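# Move graduated cylinder between shelved benches, standing upright

## Task

Pick up the graduated cylinder from the shelved bench close to the door and set it standing upright on the work surface of the shelved bench close to the window. The cylinder must never touch the floor, and it must not end up fallen over or leaning. Release it and pull the robot away afterwards; it only counts if the cylinder stays in place without the robot supporting it.

## Robot and tools

ROBOT. A Hello Robot Stretch 4 with a single arm: an omni-wheel base, a lift that rides up and down a mast, a telescoping arm that reaches straight out, a wrist with yaw, pitch and roll joints, and a two-finger gripper. It stands about 1.6 m tall; the base rim lies within 0.23 m of the base origin. There is no head to pan: to look somewhere else, rotate the base.

FRAMES. Base frame: origin on the floor beneath the base centre, x ahead, y to the left, z upward. hand_pose (a point between the open fingertips, link pinch) is reported in this frame; with every wrist joint at zero its axes line up with the base frame. Its printed position may be a little wrong. The odometry frame is wherever the base frame was when the scene began; base_odometry counts wheel rotation only, so slipping shows up as motion. Heading runs -3.142 to 3.142, positive to the left.

TOOL execute_actions. Argument "actions": a list holding exactly one action, or empty (then it only reports state and images). Argument "cameras": a list chosen from head_camera, head_left_camera, head_right_camera, wrist_camera, all; omitted or null means all, [] means none. An action may carry "base", "joints", or both, plus optional "pace" and "contact_limits"; alternatively it carries only "end_of_arm". Everything in one action starts at once.
- "base": a single relative move from where the base last reported itself, one key only: translate_m (metres, forward positive, -2 to 2), strafe_m (metres sideways, left positive, -2 to 2) or rotate_rad (radians, counter-clockwise seen from above positive, -3.2 to 3.2).
- "joints": absolute targets keyed by joint name, not offsets: lift_m 0 to 1.2 m; arm_m 0 to 0.55 m extension; wrist_yaw_rad -1.134 to 4.276 (0 points ahead, positive turns left, 3.14 folds back, above 3.4 the arm may obstruct); wrist_pitch_rad -1.117 to 4.259 (0 level, 1.57 pointing down); wrist_roll_rad -1.117 to 4.259 (0 puts both fingers level, positive turns clockwise viewed from behind the gripper); gripper_m -0.038 to 0.141 m, the fingertip gap (negative squeezes the fingers together). Out-of-range joint targets are clipped and this is reported; any other bad value or unknown key rejects the whole call.
- "pace": "slow", "default", "fast" or "max" (base up to 0.1/0.3/0.4/0.6 m/s and 1/2/3/4 rad/s; with the lift raised above 0.2 the base is slowed further).
- "contact_limits": only {"arm_m": value}, 0 (gentlest) to 0.75 (firmest), default 0.5; the arm stops when it pushes harder than this.
- {"end_of_arm": "enable_torque"}: re-enables wrist or gripper motors that shut off.
A joint or base left out of an action may keep driving toward an earlier target. To unfold the wrist at the start, send lift_m 0.4 with wrist_yaw_rad 0 together.

Other tools: wait(seconds 0 to 10) lets time pass and returns state and images; zoom_image(camera, region [x0,y0,x1,y1] in pixels, at most 504 by 504, origin top-left) enlarges part of that camera's latest image; read_manual(section "licences") gives licence text only; finished_scene(scene = current scene number) ends the scene irreversibly and reports success. If any result reports a stop, the remaining movement, wait and finished_scene calls in that same reply are skipped.

RESULTS. base_status and joint_status tell how each commanded motion ended: "done" (for the base, wheels turned the commanded amount even if slipping), "off_target" (came to rest short, may still push), "contact_stop_at_<key>" (hit something; that part goes slack and holds where it stopped), "limit_stop_at_<name>" (built-in limit; tilt means leaning over 6 degrees, own_body means about to hit itself), "torque_fault" (a wrist motor overloaded and went limp until enable_torque), "time_out". on_its_own lists what this call did not command; "held at" gives a held target, not the actual position. lidar_m: 12 horizontal distances in metres, 30 degree sectors, first straight ahead then counter-clockwise (4th left, 7th behind, 10th right); "-" means nothing seen or closer than 0.25 m; it misses glass or clear plastic and thin legs but sees table tops. wrist_depth_mm: 7x7 grid of median depths 100 to 2000 mm from top-left; "-" for too near, too far or hidden; clear objects are skipped, so a glass cylinder may not appear. turned_by_wheels vs turned_by_imu: a gap over about 0.1 rad suggests a collision or slip. base_tilt in degrees (forward, right positive). motor_effort: percent of maximum, bracket is the peak during the last action; a squeeze on an object shows as a clear gripper_m effort change when the commanded value is 0 or above. The gripper reading and "done" do not prove a grasp.

GRIPPING. Command a gap smaller than the object; the further below its width, the harder it squeezes and the more it pulls the object toward the wrist. If fingertips jam against a surface below, raise the lift.

CAMERAS. head_camera looks forward and down from the mast top; head_left_camera and head_right_camera are fisheyes on either side, angled more steeply and showing base and arm; wrist_camera looks along the fingers, fingertips near the bottom of its image. Calibration lines give intrinsics K and T_world_to_cam from the base frame, with small errors.

AVOID. Dropping the cylinder or letting it reach the floor; knocking it over; leaving it leaning or held. Hard pushes, slams and torque faults. Driving or turning with heavy loads on an extended arm, or strong pushes with a raised gripper, which can tip the robot. Tilting the gripper up while rolled (pitch below -0.2 with roll below -0.4 or above 4) risks self-collision stops. A loose object may get nudged occasionally, so check before finishing.

Each tool is called after "Request:" as name([rows], argument=value, ...), one row to a line, values as JSON.

## Session

I'll start by looking at the current state and camera views.

Request:
execute_actions(actions=[])

Scene clock: 0.00 s.
base_odometry: x=+0.000 y=+0.000 heading=+0.000 (m, m, rad; odometry frame)
turned_by_wheels: +0.000 (rad since the last result)
turned_by_imu: +0.000 (rad since the last result)
base_tilt: forward=-0.2 right=-0.3 (deg)
lidar_m: 1.67 1.74 0.89 0.84 0.95 1.28 1.46 1.53 1.88 1.75 1.91 1.76
base_status: not commanded
joint_positions: lift_m=+0.211 arm_m=-0.002 wrist_yaw_rad=+3.186 wrist_pitch_rad=+0.011 wrist_roll_rad=-0.012 gripper_m=+0.057
joint_status: not commanded
motor_effort: lift_m=+21 arm_m=+0 wrist_yaw_rad=+2 wrist_pitch_rad=-7 wrist_roll_rad=+0 gripper_m=-5 wheel_0=+1 wheel_1=-1 wheel_2=+0 (%)
hand_pose: x=-0.1236 y=+0.0744 z=+0.3864 quat_wxyz=(-0.022, -0.005, -0.006, +1.000) (m; base frame)
wrist_depth_mm: - 137 - - - - 1808 / - 114 137 - - - 1205 / - 116 141 - - - 1205 / - 138 196 - - - 1205 / 211 - - - - - 1229 / 227 1464 192 1366 196 1308 1229 / 224 931 976 109 960 866 904
pictures: head_camera, head_left_camera, head_right_camera, wrist_camera
Images, in order (width x height): head_camera 420x560, head_left_camera 420x672, head_right_camera 420x672, wrist_camera 616x392.

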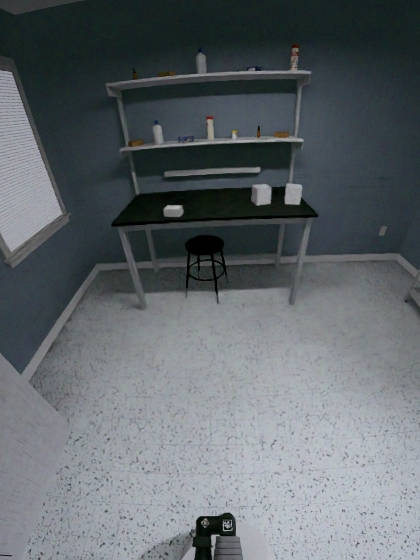

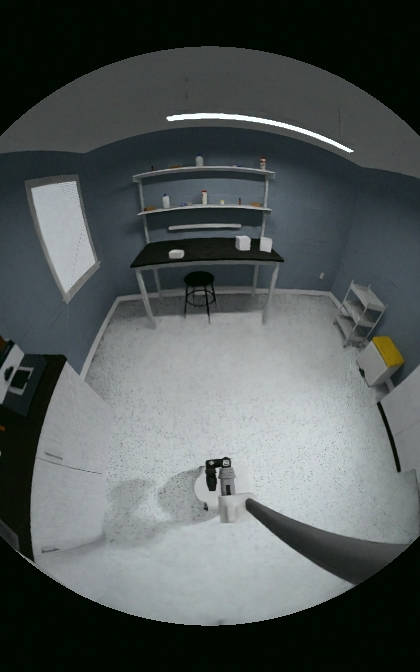

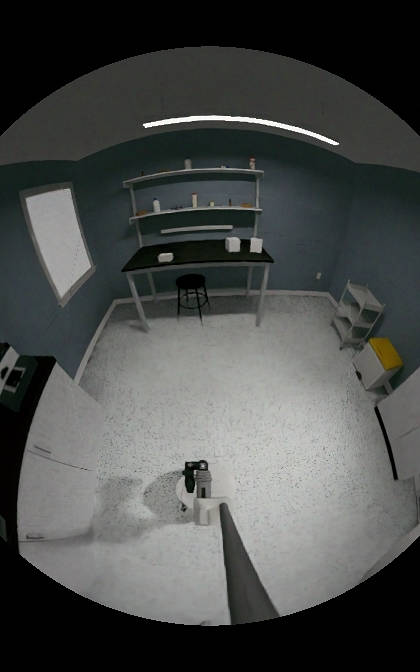

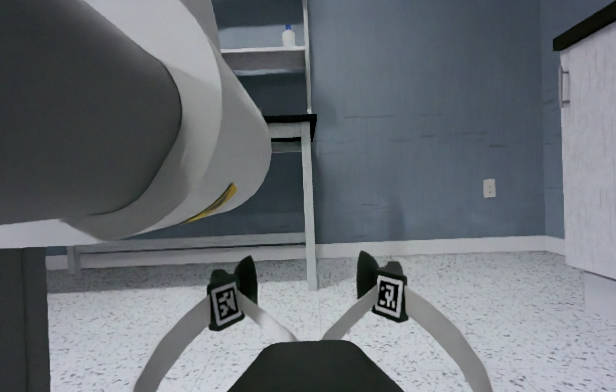

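Request:
execute_actions([
  {"base": {"rotate_rad": -3.1416}, "joints": {"lift_m": 0.85, "wrist_yaw_rad": 0, "gripper_m": 0.13}, "pace": "fast"},
])

Scene clock: 3.00 s.
base_odometry: x=+0.000 y=+0.000 heading=-3.141 (m, m, rad; odometry frame)
turned_by_wheels: -3.141 (rad since the last result)
turned_by_imu: -3.147 (rad since the last result)
base_tilt: forward=-0.2 right=-0.3 (deg)
lidar_m: 1.43 1.51 1.82 1.74 1.92 1.75 1.77 1.75 0.91 0.85 0.91 1.30
base_status: done
joint_positions: lift_m=+0.850 arm_m=-0.002 wrist_yaw_rad=+0.000 wrist_pitch_rad=+0.011 wrist_roll_rad=-0.012 gripper_m=+0.130
joint_status: all done
motor_effort: lift_m=+23(27) arm_m=-1(0) wrist_yaw_rad=+1(8) wrist_pitch_rad=-7(8) wrist_roll_rad=+1(2) gripper_m=-3(3) wheel_0=+2(7) wheel_1=+0(13) wheel_2=+2(12) (%)
hand_pose: x=+0.4571 y=-0.0873 z=+1.0247 quat_wxyz=(+1.000, -0.006, +0.006, +0.000) (m; base frame)
wrist_depth_mm: 1983 - - - - - 1921 / 1863 1863 - - - - 1921 / - - - - - - - / - - - - - - - / 1863 - 1921 - - - - / 1255 1229 1229 1255 - - - / - - - 109 - - 1983
pictures: head_camera, head_left_camera, head_right_camera, wrist_camera
camera_calibration (this result's frames):
wrist_camera: T_world_to_cam=[[-0.0148984, -0.999348, -0.0328838, -0.0488963], [-0.0389262, 0.0334422, -0.998682, 1.09681], [0.999131, -0.0135987, -0.0393991, -0.187005], [0, 0, 0, 1]] pos_world=[0.228809, -0.0880874, 1.08639]
Images, in order (width x height): head_camera 420x560, head_left_camera 420x672, head_right_camera 420x672, wrist_camera 616x392.

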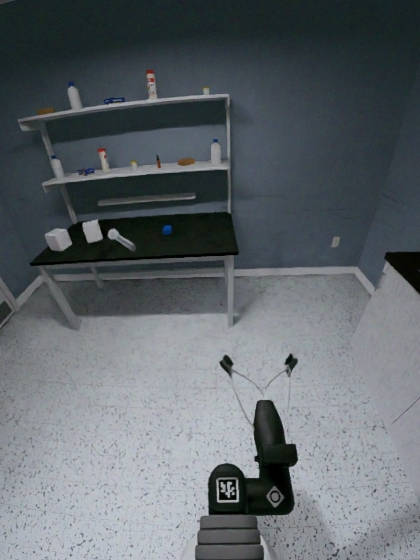

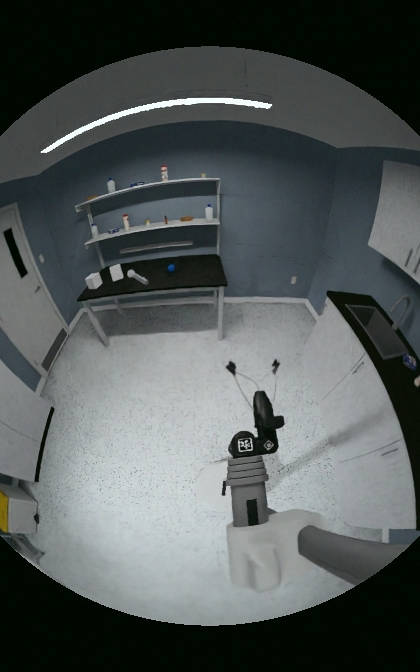

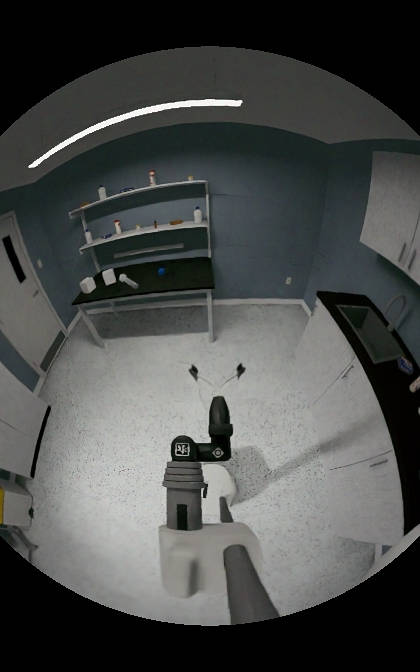

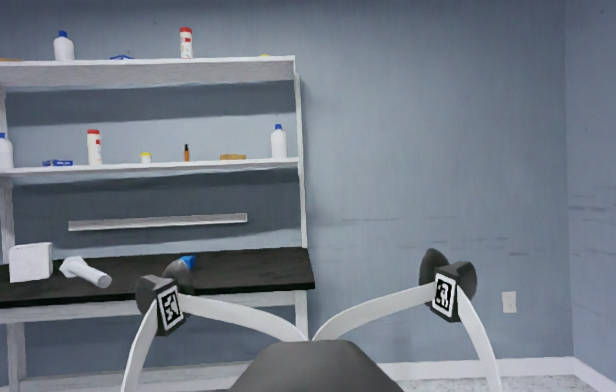

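Request:
zoom_image(camera="head_camera", region=[30, 200, 250, 290])

Request:
zoom_image(camera="wrist_camera", region=[0, 230, 200, 320])

Region (30, 200, 250, 290) of head_camera's 420x560 image, scaled by 2.291, with more detail than that image has; it fills the top 206 rows of this view, and the rest is white.

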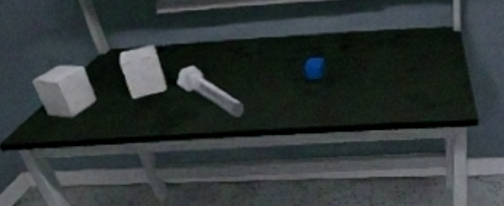

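Region (0, 230, 200, 320) of wrist_camera's 616x392 image, scaled by 2.520; it fills the top 227 rows of this view, and the rest is white.

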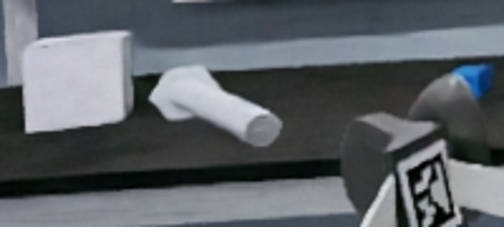

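Request:
execute_actions([
  {"base": {"rotate_rad": 0.469}, "pace": "fast"},
], cameras=[])

Request:
execute_actions([
  {"base": {"translate_m": 1.26}, "joints": {"lift_m": 1.08, "arm_m": 0.35, "wrist_pitch_rad": 1.57, "wrist_roll_rad": 2.74}, "pace": "fast"},
])

Scene clock: 5.97 s.
base_odometry: x=+0.000 y=+0.000 heading=-2.673 (m, m, rad; odometry frame)
turned_by_wheels: +0.468 (rad since the last result)
turned_by_imu: +0.468 (rad since the last result)
base_tilt: forward=-0.2 right=-0.3 (deg)
lidar_m: 1.47 1.95 1.75 1.91 1.79 1.62 1.78 0.95 0.86 0.91 1.22 1.43
base_status: done
joint_positions: lift_m=+0.850 arm_m=-0.002 wrist_yaw_rad=+0.000 wrist_pitch_rad=+0.011 wrist_roll_rad=-0.012 gripper_m=+0.130
joint_status: not commanded
motor_effort: lift_m=+23(23) arm_m=+0(0) wrist_yaw_rad=+2(1) wrist_pitch_rad=-6(5) wrist_roll_rad=+0(1) gripper_m=-3(0) wheel_0=-3(4) wheel_1=-2(6) wheel_2=-3(10) (%)
hand_pose: x=+0.4570 y=-0.0874 z=+1.0248 quat_wxyz=(+1.000, -0.006, +0.006, +0.000) (m; base frame)
wrist_depth_mm: - - - - 1863 1661 1576 / - - - - 1863 1756 1661 / - - - - - 1756 1618 / - - - - - 1756 1661 / - - 1708 1756 1661 1618 1661 / - - 1499 1430 1229 1098 1661 / - - - 109 1983 1756 1661
pictures: none
No camera images: the call's "cameras" was empty. Leave "cameras" out to get every camera's image.

Scene clock: 10.60 s.
base_odometry: x=-1.124 y=-0.569 heading=-2.673 (m, m, rad; odometry frame)
turned_by_wheels: +0.000 (rad since the last result)
turned_by_imu: -0.007 (rad since the last result)
base_tilt: forward=-0.2 right=-0.2 (deg)
lidar_m: 0.33 0.44 1.61 1.27 1.65 2.79 2.28 1.54 1.45 0.50 0.34 0.31
base_status: done
joint_positions: lift_m=+1.080 arm_m=+0.349 wrist_yaw_rad=+0.000 wrist_pitch_rad=+1.570 wrist_roll_rad=+2.740 gripper_m=+0.130
joint_status: all done
motor_effort: lift_m=+23(25) arm_m=+7(6) wrist_yaw_rad=+1(2) wrist_pitch_rad=+1(6) wrist_roll_rad=+1(10) gripper_m=-1(1) wheel_0=+2(5) wheel_1=+1(8) wheel_2=+0(13) (%)
hand_pose: x=+0.5199 y=-0.0874 z=+0.9695 quat_wxyz=(+0.141, +0.693, +0.141, -0.692) (m; base frame)
wrist_depth_mm: 421 424 424 960 960 1182 1160 / 421 424 430 427 976 1160 1160 / 424 427 427 427 430 1182 1205 / 427 424 430 430 430 1205 1182 / 430 430 433 436 430 433 1182 / 430 430 433 433 436 436 439 / 430 433 433 109 439 436 439
pictures: head_camera, head_left_camera, head_right_camera, wrist_camera
camera_calibration (this result's frames):
wrist_camera: T_world_to_cam=[[-0.349582, 0.936794, 0.0144783, 0.247467], [0.93665, 0.349084, 0.0287797, -0.431639], [0.0219065, 0.023622, -0.999481, 1.19017], [0, 0, 0, 1]] pos_world=[0.464732, -0.109261, 1.1984]
Images, in order (width x height): head_camera 420x560, head_left_camera 420x672, head_right_camera 420x672, wrist_camera 616x392.

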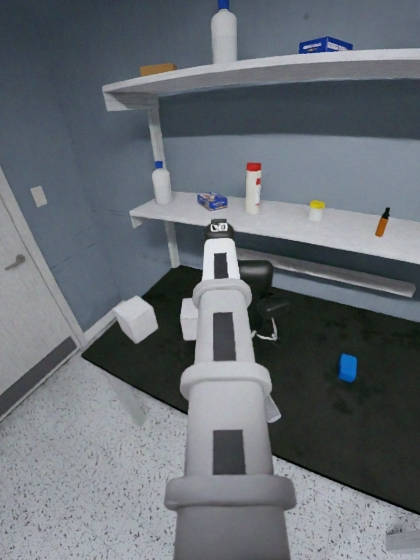

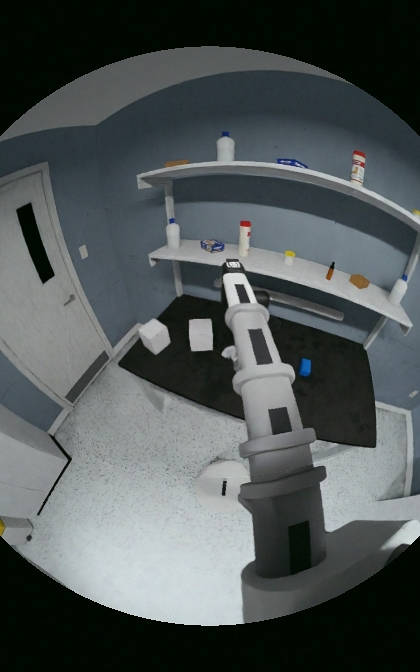

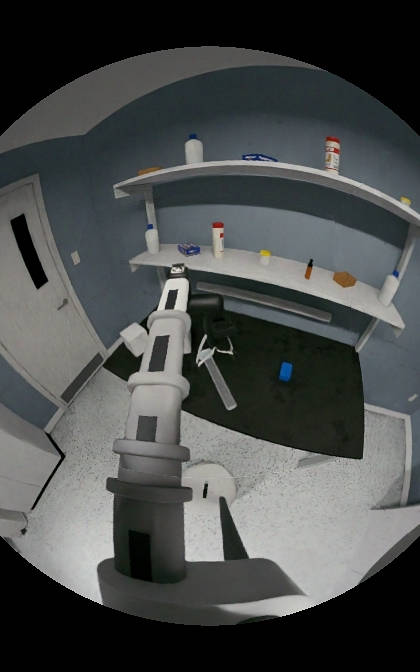

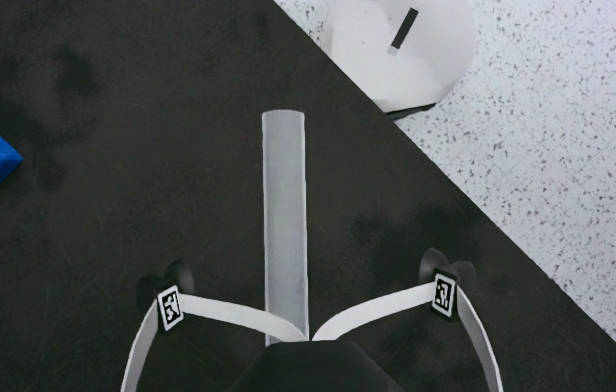

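Request:
execute_actions([
  {"base": {"strafe_m": -0.016}, "joints": {"lift_m": 0.93, "arm_m": 0.37, "wrist_roll_rad": 2.77}},
], cameras=["head_right_camera", "wrist_camera"])

Scene clock: 13.37 s.
base_odometry: x=-1.131 y=-0.555 heading=-2.673 (m, m, rad; odometry frame)
turned_by_wheels: +0.000 (rad since the last result)
turned_by_imu: -0.001 (rad since the last result)
base_tilt: forward=-0.2 right=-0.3 (deg)
lidar_m: 0.30 0.43 1.62 1.35 1.68 2.81 2.22 1.52 1.44 0.53 0.35 0.30
base_status: done
joint_positions: lift_m=+0.930 arm_m=+0.369 wrist_yaw_rad=+0.000 wrist_pitch_rad=+1.570 wrist_roll_rad=+2.770 gripper_m=+0.130
joint_status: all done
motor_effort: lift_m=+16(19) arm_m=+8(11) wrist_yaw_rad=+1(1) wrist_pitch_rad=+0(0) wrist_roll_rad=+2(2) gripper_m=+0(0) wheel_0=+2(5) wheel_1=-2(9) wheel_2=+0(1) (%)
hand_pose: x=+0.5398 y=-0.0874 z=+0.8200 quat_wxyz=(+0.131, +0.695, +0.131, -0.695) (m; base frame)
wrist_depth_mm: 277 277 277 279 279 820 1025 / 277 278 277 281 281 282 1042 / 277 279 279 281 282 283 1042 / 279 281 281 282 283 283 285 / 279 282 282 283 282 285 286 / 282 281 283 283 283 286 286 / 283 285 283 109 286 287 287
pictures: head_right_camera, wrist_camera
camera_calibration (this result's frames):
wrist_camera: T_world_to_cam=[[-0.321208, 0.946897, 0.0145575, 0.24209], [0.946742, 0.320716, 0.0286515, -0.453801], [0.0224612, 0.0229853, -0.999483, 1.03997], [0, 0, 0, 1]] pos_world=[0.484035, -0.107598, 1.04891]
Images, in order (width x height): head_right_camera 420x672, wrist_camera 616x392.

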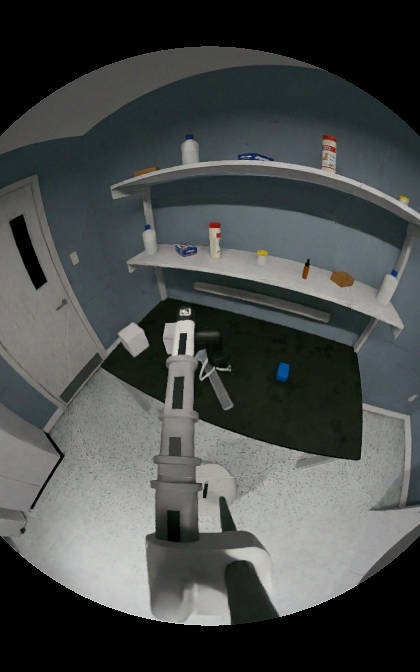

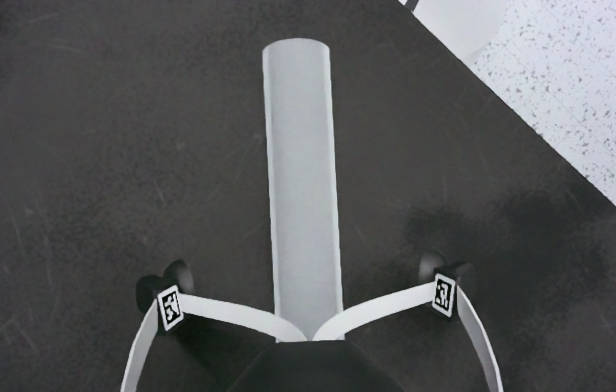

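Request:
execute_actions([
  {"joints": {"lift_m": 0.907, "gripper_m": 0.075}},
], cameras=["wrist_camera"])

Scene clock: 15.00 s.
base_odometry: x=-1.131 y=-0.555 heading=-2.673 (m, m, rad; odometry frame)
turned_by_wheels: +0.000 (rad since the last result)
turned_by_imu: -0.001 (rad since the last result)
base_tilt: forward=-0.2 right=-0.3 (deg)
lidar_m: 0.33 0.43 1.61 1.35 1.66 2.80 2.25 1.51 1.43 0.48 0.34 0.30
base_status: not commanded
joint_positions: lift_m=+0.907 arm_m=+0.369 wrist_yaw_rad=+0.000 wrist_pitch_rad=+1.570 wrist_roll_rad=+2.770 gripper_m=+0.075
joint_status: all done
motor_effort: lift_m=+17(19) arm_m=+8(8) wrist_yaw_rad=+1(1) wrist_pitch_rad=+0(1) wrist_roll_rad=+1(0) gripper_m=-4(5) wheel_0=+2(2) wheel_1=-2(2) wheel_2=+0(0) (%)
hand_pose: x=+0.5398 y=-0.0874 z=+0.7970 quat_wxyz=(+0.131, +0.695, +0.131, -0.695) (m; base frame)
wrist_depth_mm: 254 254 255 255 257 798 1008 / 254 255 257 257 257 259 1025 / 256 257 256 257 258 259 262 / 256 257 257 258 259 260 260 / 257 257 258 260 262 260 263 / 258 259 196 262 200 263 264 / 259 259 260 109 263 263 264
pictures: wrist_camera
camera_calibration (this result's frames):
wrist_camera: T_world_to_cam=[[-0.321209, 0.946897, 0.0145575, 0.242426], [0.946742, 0.320716, 0.0286515, -0.453143], [0.0224612, 0.0229853, -0.999483, 1.01697], [0, 0, 0, 1]] pos_world=[0.484036, -0.107598, 1.0259]
Images, in order (width x height): wrist_camera 616x392.

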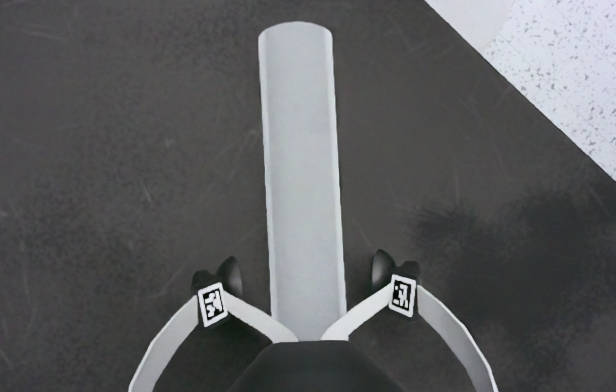

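Request:
execute_actions([
  {"joints": {"gripper_m": 0.0}},
], cameras=["head_right_camera", "wrist_camera"])

Scene clock: 16.60 s.
base_odometry: x=-1.131 y=-0.555 heading=-2.673 (m, m, rad; odometry frame)
turned_by_wheels: +0.000 (rad since the last result)
turned_by_imu: -0.001 (rad since the last result)
base_tilt: forward=-0.3 right=-0.2 (deg)
lidar_m: 0.34 0.45 1.64 1.35 1.65 2.78 2.23 1.53 1.42 0.48 0.34 0.28
base_status: not commanded
joint_positions: lift_m=+0.907 arm_m=+0.369 wrist_yaw_rad=+0.000 wrist_pitch_rad=+1.570 wrist_roll_rad=+2.770 gripper_m=+0.001
joint_status: all done
motor_effort: lift_m=+17(16) arm_m=+8(7) wrist_yaw_rad=+1(1) wrist_pitch_rad=+1(0) wrist_roll_rad=+2(1) gripper_m=-27(26) wheel_0=+2(2) wheel_1=-2(2) wheel_2=+0(0) (%)
hand_pose: x=+0.5398 y=-0.0874 z=+0.7970 quat_wxyz=(+0.131, +0.695, +0.131, -0.695) (m; base frame)
wrist_depth_mm: 254 254 255 256 256 798 1008 / 254 255 255 257 256 258 1025 / 255 256 256 258 259 259 1025 / 256 256 257 259 260 260 260 / 257 257 258 258 260 260 263 / 258 259 186 259 187 263 263 / 259 258 259 109 262 264 264
pictures: head_right_camera, wrist_camera
camera_calibration (this result's frames):
wrist_camera: T_world_to_cam=[[-0.321205, 0.946898, 0.0145575, 0.242424], [0.946743, 0.320712, 0.0286514, -0.453144], [0.0224612, 0.0229852, -0.999483, 1.01697], [0, 0, 0, 1]] pos_world=[0.484036, -0.107597, 1.0259]
Images, in order (width x height): head_right_camera 420x672, wrist_camera 616x392.

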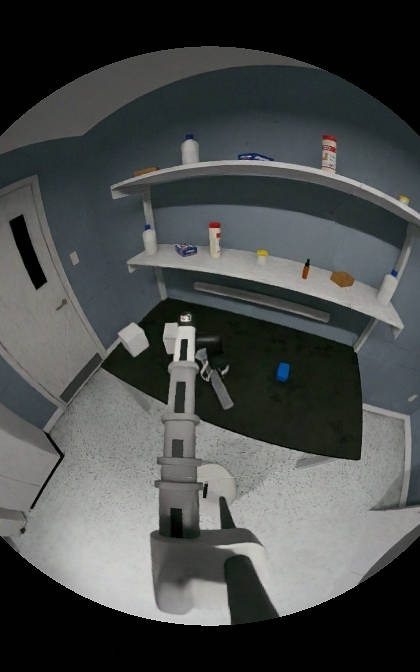

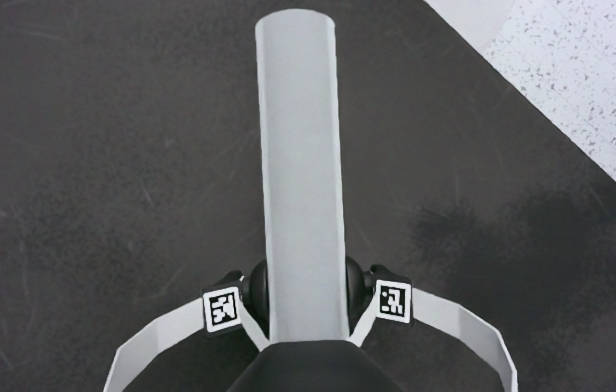

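Request:
execute_actions([
  {"joints": {"lift_m": 1.04, "arm_m": 0.28}},
], cameras=["head_right_camera", "wrist_camera"])

Scene clock: 18.97 s.
base_odometry: x=-1.131 y=-0.555 heading=-2.673 (m, m, rad; odometry frame)
turned_by_wheels: +0.000 (rad since the last result)
turned_by_imu: -0.001 (rad since the last result)
base_tilt: forward=-0.3 right=-0.3 (deg)
lidar_m: 0.29 0.40 1.61 1.34 1.67 2.78 2.23 1.50 1.44 0.50 0.32 0.30
base_status: not commanded
joint_positions: lift_m=+1.040 arm_m=+0.281 wrist_yaw_rad=+0.000 wrist_pitch_rad=+1.570 wrist_roll_rad=+2.770 gripper_m=+0.001
joint_status: all done
motor_effort: lift_m=+24(23) arm_m=-8(7) wrist_yaw_rad=+2(2) wrist_pitch_rad=-1(1) wrist_roll_rad=+0(2) gripper_m=-28(28) wheel_0=+2(2) wheel_1=-2(2) wheel_2=+0(0) (%)
hand_pose: x=+0.4524 y=-0.0874 z=+0.9294 quat_wxyz=(+0.131, +0.695, +0.131, -0.695) (m; base frame)
wrist_depth_mm: 382 382 387 1118 931 1138 1138 / 384 387 387 931 931 1118 1138 / 387 387 389 389 1160 1138 1138 / 387 387 389 392 392 1160 1138 / 387 387 392 392 392 1160 1160 / 389 389 186 392 187 394 1138 / 389 392 392 109 397 399 399
pictures: head_right_camera, wrist_camera
camera_calibration (this result's frames):
wrist_camera: T_world_to_cam=[[-0.321042, 0.94695, 0.0147187, 0.212212], [0.94681, 0.320557, 0.0281763, -0.373816], [0.0219634, 0.0229816, -0.999495, 1.15149], [0, 0, 0, 1]] pos_world=[0.396771, -0.107588, 1.15831]
Images, in order (width x height): head_right_camera 420x672, wrist_camera 616x392.

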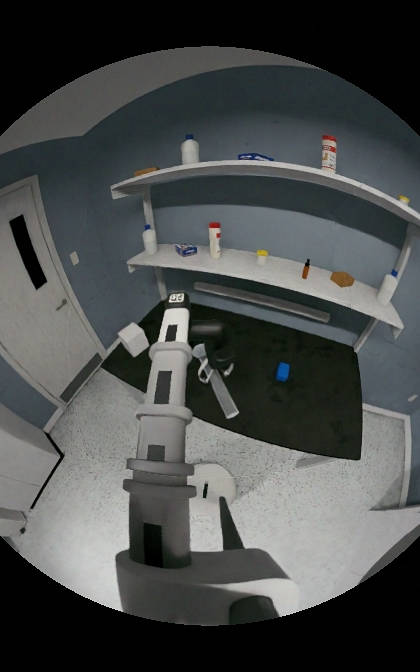

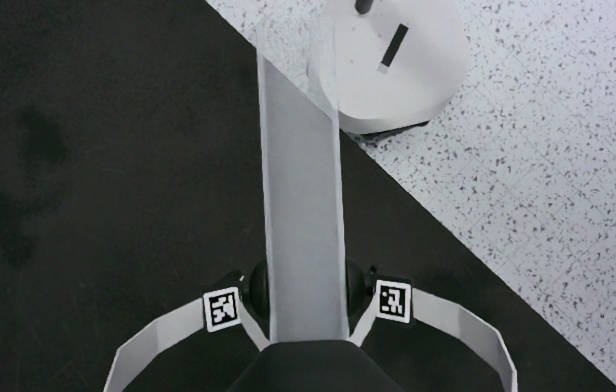

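Request:
execute_actions([
  {"joints": {"arm_m": 0.03, "wrist_pitch_rad": 0.0, "wrist_roll_rad": 0.0}},
])

Scene clock: 21.20 s.
base_odometry: x=-1.131 y=-0.555 heading=-2.673 (m, m, rad; odometry frame)
turned_by_wheels: +0.000 (rad since the last result)
turned_by_imu: -0.001 (rad since the last result)
base_tilt: forward=-0.3 right=-0.3 (deg)
lidar_m: 0.34 0.44 1.62 1.33 1.65 2.80 2.23 1.54 1.42 0.52 0.32 0.29
base_status: not commanded
joint_positions: lift_m=+1.040 arm_m=+0.031 wrist_yaw_rad=+0.000 wrist_pitch_rad=+0.004 wrist_roll_rad=+0.000 gripper_m=+0.001
joint_status: all done
motor_effort: lift_m=+24(24) arm_m=-8(10) wrist_yaw_rad=+2(0) wrist_pitch_rad=-11(16) wrist_roll_rad=-1(3) gripper_m=-26(26) wheel_0=+2(2) wheel_1=-2(2) wheel_2=+0(0) (%)
hand_pose: x=+0.4908 y=-0.0874 z=+1.2168 quat_wxyz=(+1.000, +0.000, +0.002, +0.000) (m; base frame)
wrist_depth_mm: 1397 831 866 891 831 768 707 / 1397 1182 1060 960 866 778 707 / 1397 1229 1078 931 854 788 715 / 1430 1255 1042 917 854 750 676 / 1430 1008 1078 946 842 778 715 / 1430 1255 186 931 187 768 723 / 1397 1008 1098 109 809 723 676
pictures: head_camera, head_left_camera, head_right_camera, wrist_camera
camera_calibration (this result's frames):
wrist_camera: T_world_to_cam=[[-0.0150968, -0.998859, -0.0453022, -0.0269415], [-0.0313644, 0.0457581, -0.99846, 1.28708], [0.999394, -0.0136527, -0.0320195, -0.222241], [0, 0, 0, 1]] pos_world=[0.262068, -0.0888393, 1.27676]
Images, in order (width x height): head_camera 420x560, head_left_camera 420x672, head_right_camera 420x672, wrist_camera 616x392.

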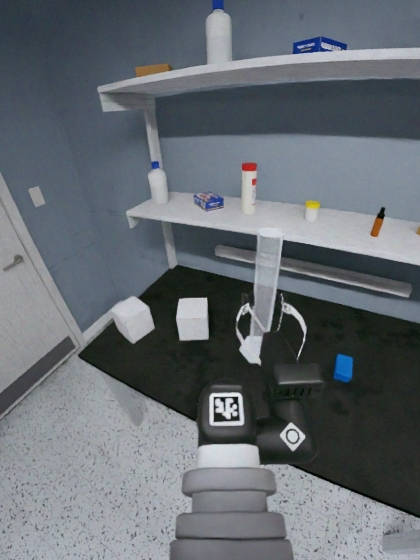

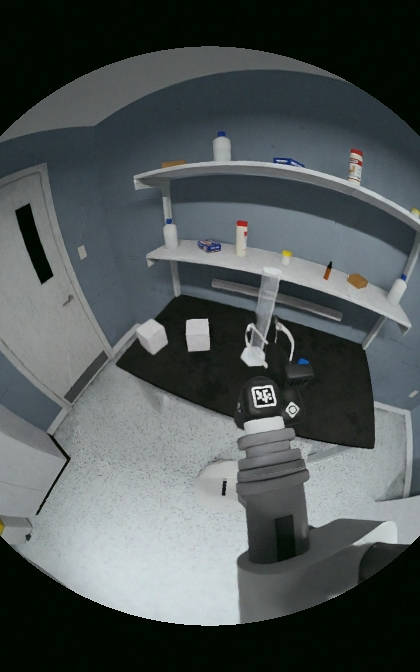

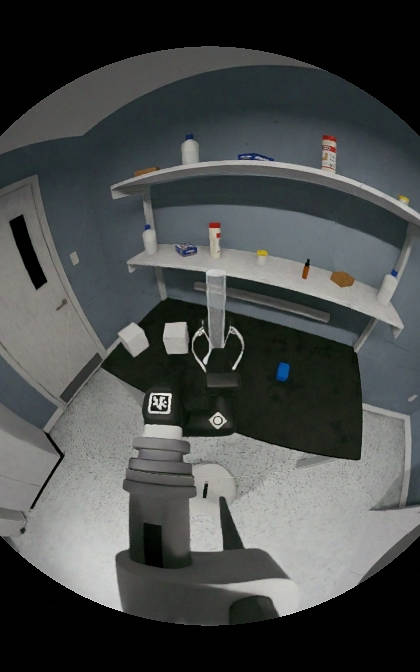

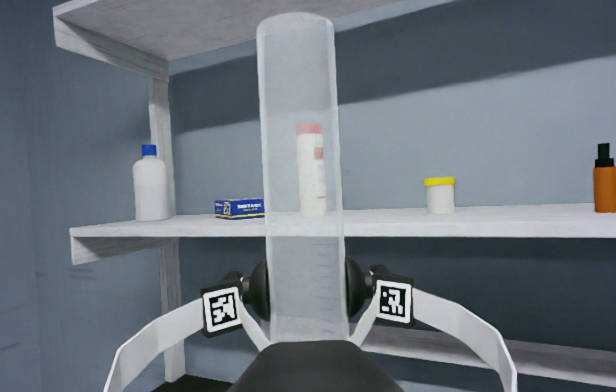

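Request:
zoom_image(camera="head_camera", region=[200, 215, 340, 385])

Request:
zoom_image(camera="head_left_camera", region=[210, 255, 330, 395])

Region (200, 215, 340, 385) of head_camera's 420x560 image, scaled by 2.965, with more detail than that image has; it fills the left 415 columns of this view, and the rest is white.

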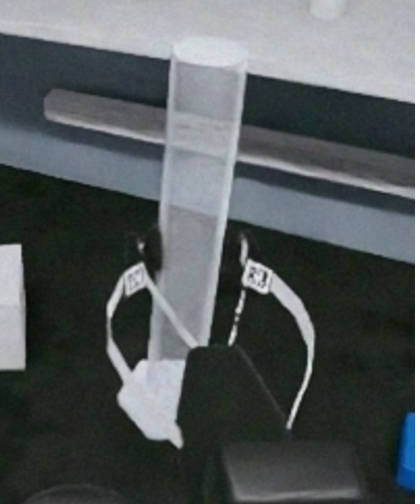

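Region (210, 255, 330, 395) of head_left_camera's 420x672 image, scaled by 3.600, with more detail than that image has; it fills the left 432 columns of this view, and the rest is white.

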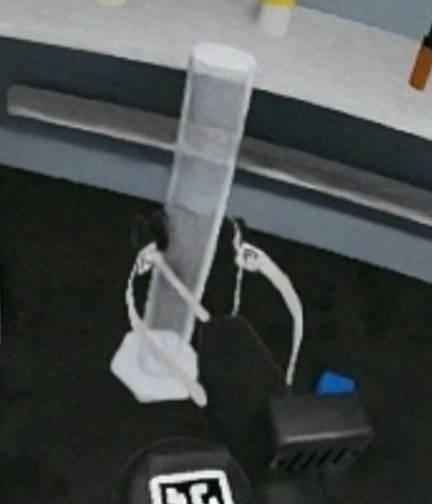

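Request:
execute_actions([
  {"base": {"rotate_rad": 2.85}, "joints": {"lift_m": 0.81, "wrist_pitch_rad": -0.06}, "pace": "fast"},
], cameras=["head_camera", "wrist_camera"])

Scene clock: 25.90 s.
base_odometry: x=-1.131 y=-0.555 heading=+0.177 (m, m, rad; odometry frame)
turned_by_wheels: +2.849 (rad since the last result)
turned_by_imu: +2.852 (rad since the last result)
base_tilt: forward=-0.2 right=-0.2 (deg)
lidar_m: 0.44 1.75 1.43 1.42 0.40 0.32 0.32 0.38 0.54 1.40 1.34 0.49
base_status: done
joint_positions: lift_m=+0.810 arm_m=+0.031 wrist_yaw_rad=+0.000 wrist_pitch_rad=-0.057 wrist_roll_rad=+0.000 gripper_m=+0.001
joint_status: all done
motor_effort: lift_m=+18(21) arm_m=-8(7) wrist_yaw_rad=+1(1) wrist_pitch_rad=-8(12) wrist_roll_rad=+0(2) gripper_m=-28(27) wheel_0=-2(8) wheel_1=-2(6) wheel_2=-3(9) (%)
hand_pose: x=+0.4903 y=-0.0874 z=+1.0048 quat_wxyz=(+1.000, +0.000, -0.028, +0.000) (m; base frame)
wrist_depth_mm: - - - - - - - / - - - - - - - / - - - - - - - / - - - - - - - / - - - - - - - / - - 187 - 187 - - / - - - 109 - - -
pictures: head_camera, wrist_camera
camera_calibration (this result's frames):
wrist_camera: T_world_to_cam=[[-0.012092, -0.998865, -0.0460606, -0.0371954], [0.0288659, 0.0456961, -0.998538, 1.04585], [0.99951, -0.0134039, 0.0282806, -0.289213], [0, 0, 0, 1]] pos_world=[0.258432, -0.0888211, 1.05079]
Images, in order (width x height): head_camera 420x560, wrist_camera 616x392.

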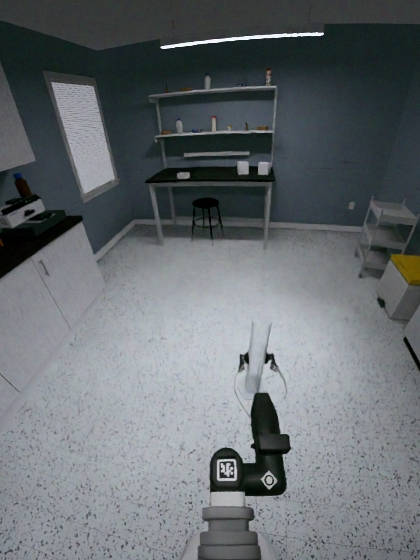

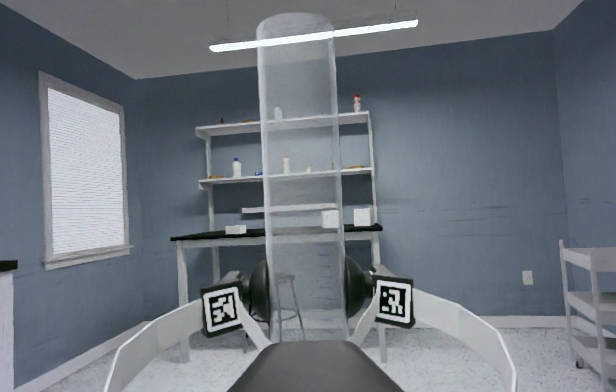

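Request:
execute_actions([
  {"base": {"translate_m": 2.0}, "joints": {"lift_m": 0.95, "arm_m": 0.2}, "pace": "max"},
])

Scene clock: 33.93 s.
base_odometry: x=+0.838 y=-0.203 heading=+0.177 (m, m, rad; odometry frame)
turned_by_wheels: +0.000 (rad since the last result)
turned_by_imu: -0.012 (rad since the last result)
base_tilt: forward=-0.3 right=-0.2 (deg)
lidar_m: 0.83 0.93 1.74 1.14 1.23 1.95 2.96 1.90 1.58 1.55 1.66 0.84
base_status: done
joint_positions: lift_m=+0.950 arm_m=+0.199 wrist_yaw_rad=+0.000 wrist_pitch_rad=-0.057 wrist_roll_rad=+0.000 gripper_m=+0.001
joint_status: all done
motor_effort: lift_m=+22(30) arm_m=+7(9) wrist_yaw_rad=+2(4) wrist_pitch_rad=-9(10) wrist_roll_rad=+0(1) gripper_m=-26(24) wheel_0=+1(5) wheel_1=+0(7) wheel_2=+1(13) (%)
hand_pose: x=+0.6576 y=-0.0874 z=+1.1444 quat_wxyz=(+1.000, +0.000, -0.028, +0.000) (m; base frame)
wrist_depth_mm: 1182 1205 1229 1205 1182 1160 1138 / 1336 1308 1255 1229 1160 1138 1138 / 1308 1060 1182 1205 1160 1025 1098 / 1336 1281 1281 1229 1182 1160 1098 / 1336 1281 1255 1205 1160 1138 1118 / 1255 1182 186 931 187 778 603 / 683 615 691 109 634 585 591
pictures: head_camera, head_left_camera, head_right_camera, wrist_camera
camera_calibration (this result's frames):
wrist_camera: T_world_to_cam=[[-0.0121577, -0.998866, -0.0460419, -0.0287379], [0.0289648, 0.0456742, -0.998536, 1.18042], [0.999506, -0.0134735, 0.0283766, -0.460444], [0, 0, 0, 1]] pos_world=[0.425677, -0.0888238, 1.19043]
Images, in order (width x height): head_camera 420x560, head_left_camera 420x672, head_right_camera 420x672, wrist_camera 616x392.

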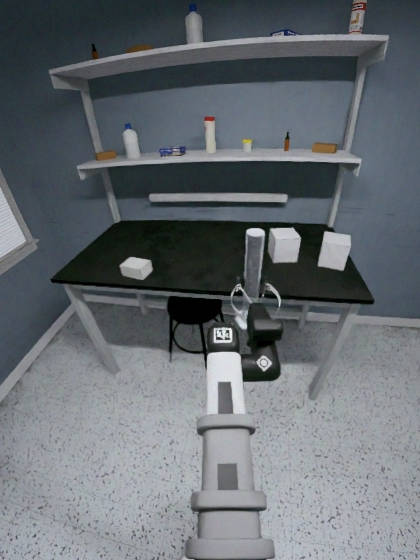

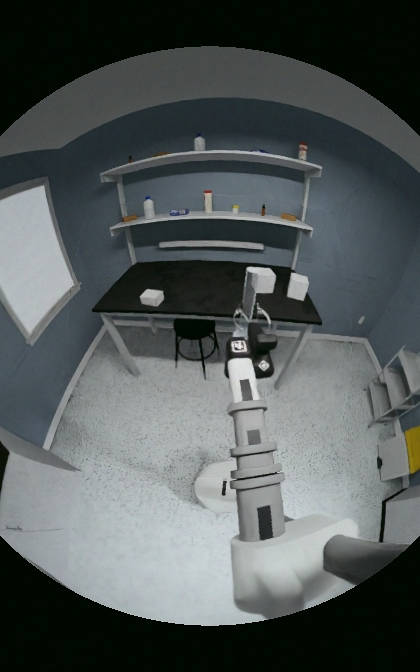

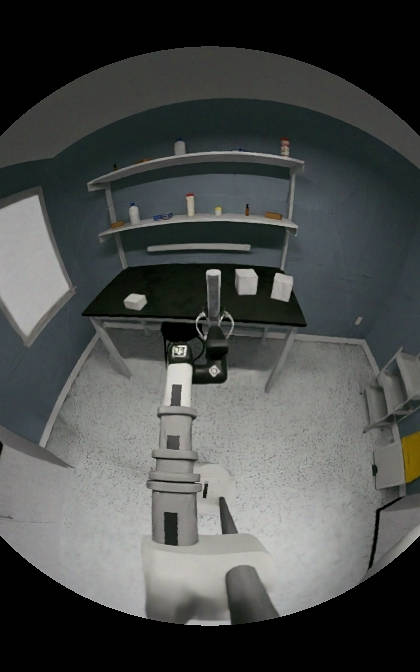

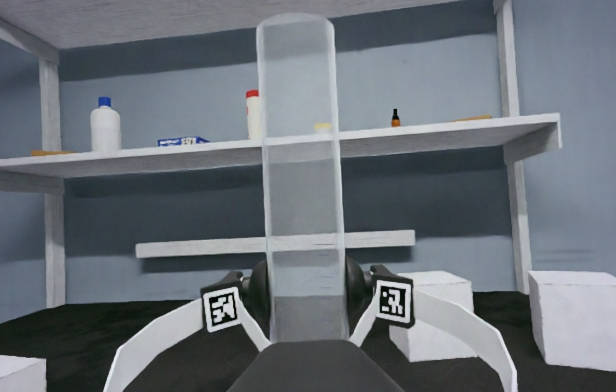

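Request:
execute_actions([
  {"base": {"translate_m": 0.25}, "joints": {"lift_m": 0.92, "arm_m": 0.42}, "pace": "fast"},
])

Scene clock: 36.43 s.
base_odometry: x=+1.084 y=-0.159 heading=+0.177 (m, m, rad; odometry frame)
turned_by_wheels: +0.000 (rad since the last result)
turned_by_imu: -0.002 (rad since the last result)
base_tilt: forward=-0.3 right=-0.2 (deg)
lidar_m: 0.59 0.67 1.03 1.19 1.20 1.91 3.18 1.97 1.62 1.50 0.74 0.59
base_status: done
joint_positions: lift_m=+0.920 arm_m=+0.419 wrist_yaw_rad=+0.000 wrist_pitch_rad=-0.057 wrist_roll_rad=+0.000 gripper_m=+0.001
joint_status: all done
motor_effort: lift_m=+18(22) arm_m=+7(9) wrist_yaw_rad=+0(2) wrist_pitch_rad=-9(9) wrist_roll_rad=+3(0) gripper_m=-26(27) wheel_0=+3(6) wheel_1=+2(5) wheel_2=+0(10) (%)
hand_pose: x=+0.8776 y=-0.0874 z=+1.1148 quat_wxyz=(+1.000, +0.000, -0.028, +0.000) (m; base frame)
wrist_depth_mm: 854 831 634 462 445 433 442 / 521 535 554 574 597 621 661 / 831 809 788 768 741 723 699 / 831 809 788 759 741 715 699 / 842 798 723 750 683 707 699 / 831 798 186 750 187 699 691 / 661 539 615 109 569 488 274
pictures: head_camera, head_left_camera, head_right_camera, wrist_camera
camera_calibration (this result's frames):
wrist_camera: T_world_to_cam=[[-0.0120392, -0.998867, -0.0460307, -0.0275095], [0.0290012, 0.0456659, -0.998536, 1.14444], [0.999507, -0.0133566, 0.0284186, -0.67955], [0, 0, 0, 1]] pos_world=[0.645693, -0.0888165, 1.16081]
Images, in order (width x height): head_camera 420x560, head_left_camera 420x672, head_right_camera 420x672, wrist_camera 616x392.

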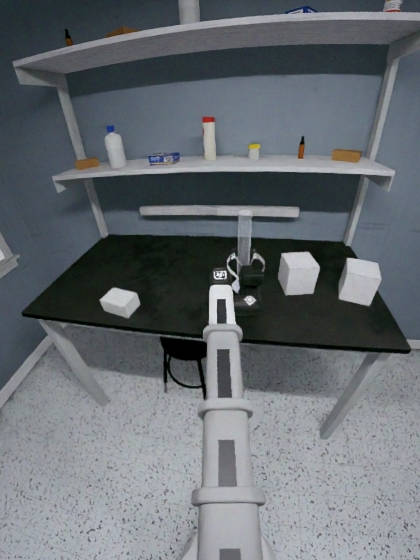

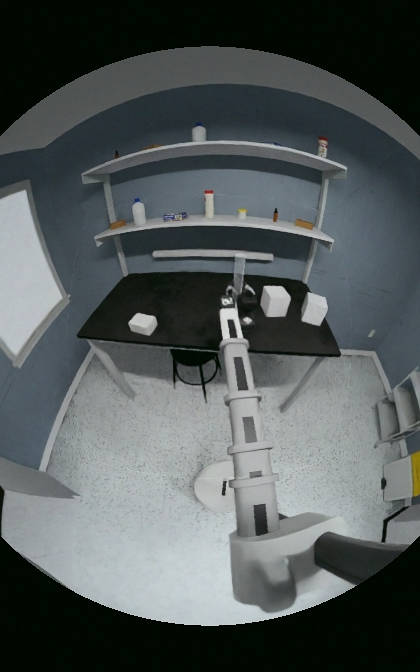

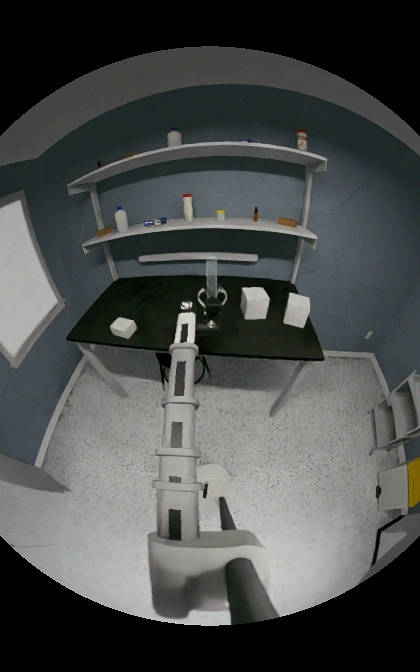

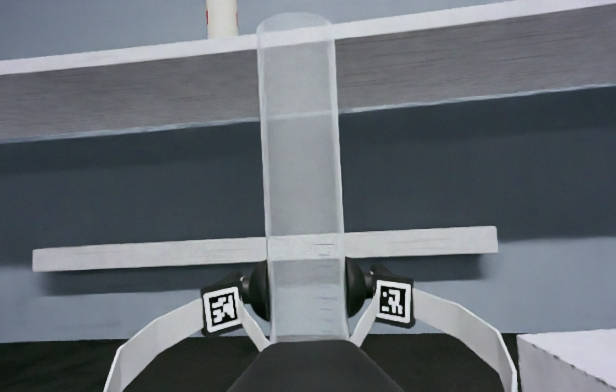

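Request:
execute_actions([
  {"joints": {"lift_m": 0.89}, "pace": "slow"},
], cameras=["head_camera", "head_left_camera", "wrist_camera"])

Scene clock: 37.63 s.
base_odometry: x=+1.084 y=-0.159 heading=+0.177 (m, m, rad; odometry frame)
turned_by_wheels: +0.000 (rad since the last result)
turned_by_imu: +0.000 (rad since the last result)
base_tilt: forward=-0.2 right=-0.3 (deg)
lidar_m: 0.57 0.68 1.05 1.19 1.19 1.89 3.18 2.00 1.62 1.53 0.76 0.60
base_status: not commanded
joint_positions: lift_m=+0.890 arm_m=+0.419 wrist_yaw_rad=+0.000 wrist_pitch_rad=-0.060 wrist_roll_rad=+0.000 gripper_m=+0.001
joint_status: all done
motor_effort: lift_m=+15(16) arm_m=+8(7) wrist_yaw_rad=+1(1) wrist_pitch_rad=-1(9) wrist_roll_rad=+0(1) gripper_m=-26(28) wheel_0=+3(3) wheel_1=+2(2) wheel_2=+1(0) (%)
hand_pose: x=+0.8776 y=-0.0874 z=+1.0859 quat_wxyz=(+1.000, +0.000, -0.030, +0.000) (m; base frame)
wrist_depth_mm: 854 492 492 473 466 480 500 / 585 603 621 647 668 723 707 / 842 820 788 778 741 723 699 / 842 820 788 759 741 715 699 / 820 798 732 750 676 715 691 / 820 798 186 750 187 707 290 / 597 488 549 109 512 442 263
pictures: head_camera, head_left_camera, wrist_camera
camera_calibration (this result's frames):
wrist_camera: T_world_to_cam=[[-0.0119024, -0.998869, -0.0460323, -0.0289609], [0.0320108, 0.0456313, -0.998445, 1.11279], [0.999417, -0.0133575, 0.0314315, -0.681872], [0, 0, 0, 1]] pos_world=[0.645508, -0.0888144, 1.13116]
Images, in order (width x height): head_camera 420x560, head_left_camera 420x672, wrist_camera 616x392.

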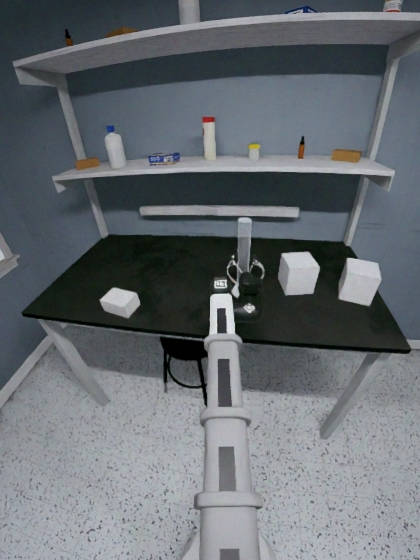

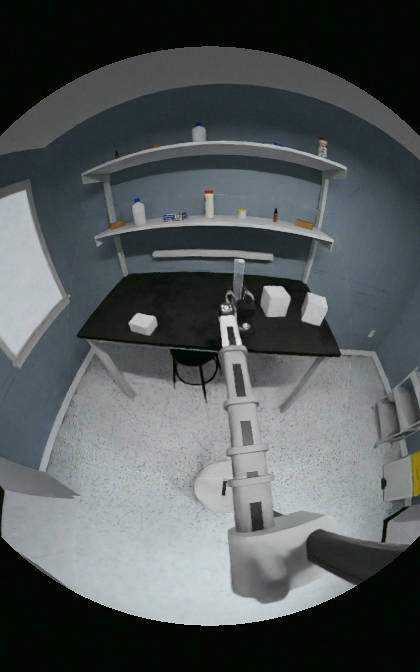

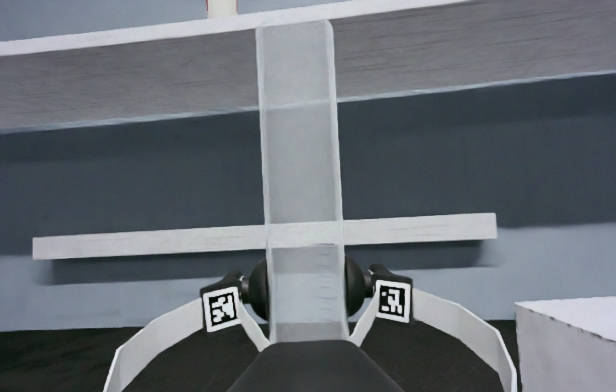

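Request:
execute_actions([
  {"joints": {"gripper_m": 0.11, "arm_m": 0.408}},
], cameras=["head_camera", "wrist_camera"])

Scene clock: 39.73 s.
base_odometry: x=+1.084 y=-0.159 heading=+0.177 (m, m, rad; odometry frame)
turned_by_wheels: +0.000 (rad since the last result)
turned_by_imu: -0.001 (rad since the last result)
base_tilt: forward=-0.2 right=-0.3 (deg)
lidar_m: 0.58 0.63 1.05 1.19 1.19 1.91 3.18 1.97 1.61 1.52 0.76 0.61
base_status: not commanded
joint_positions: lift_m=+0.890 arm_m=+0.409 wrist_yaw_rad=+0.000 wrist_pitch_rad=-0.058 wrist_roll_rad=+0.000 gripper_m=+0.110
joint_status: all done
motor_effort: lift_m=+16(16) arm_m=-8(9) wrist_yaw_rad=+1(0) wrist_pitch_rad=-5(5) wrist_roll_rad=-1(0) gripper_m=-1(27) wheel_0=+3(3) wheel_1=+2(2) wheel_2=+0(0) (%)
hand_pose: x=+0.8683 y=-0.0873 z=+1.0854 quat_wxyz=(+1.000, +0.000, -0.029, +0.000) (m; base frame)
wrist_depth_mm: 866 820 500 480 473 488 512 / 597 609 627 654 676 715 715 / 854 831 809 768 759 732 715 / 854 820 798 768 741 723 715 / 842 809 778 759 741 715 691 / 842 820 204 759 627 627 286 / 591 530 544 109 517 459 263
pictures: head_camera, wrist_camera
camera_calibration (this result's frames):
wrist_camera: T_world_to_cam=[[-0.0119729, -0.998876, -0.0458648, -0.0292133], [0.0305857, 0.0454808, -0.998497, 1.11389], [0.99946, -0.0133577, 0.0300068, -0.671093], [0, 0, 0, 1]] pos_world=[0.636312, -0.0888053, 1.13101]
Images, in order (width x height): head_camera 420x560, wrist_camera 616x392.

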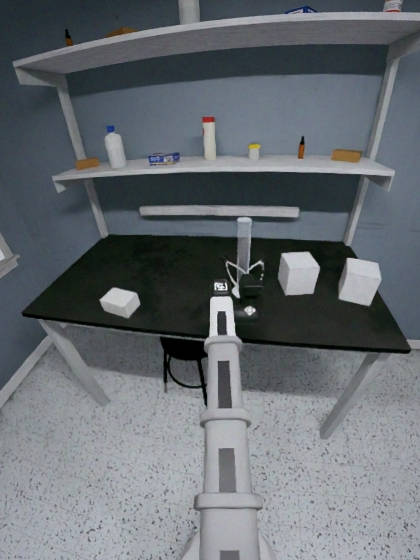

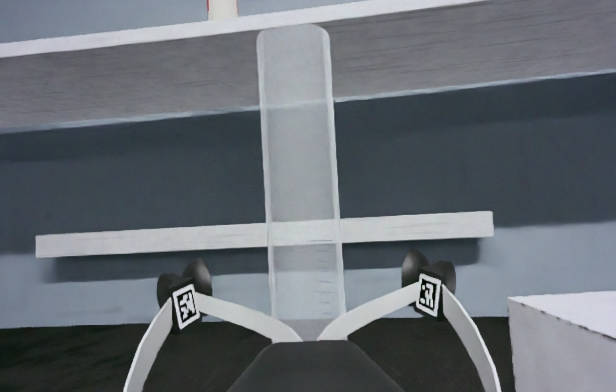

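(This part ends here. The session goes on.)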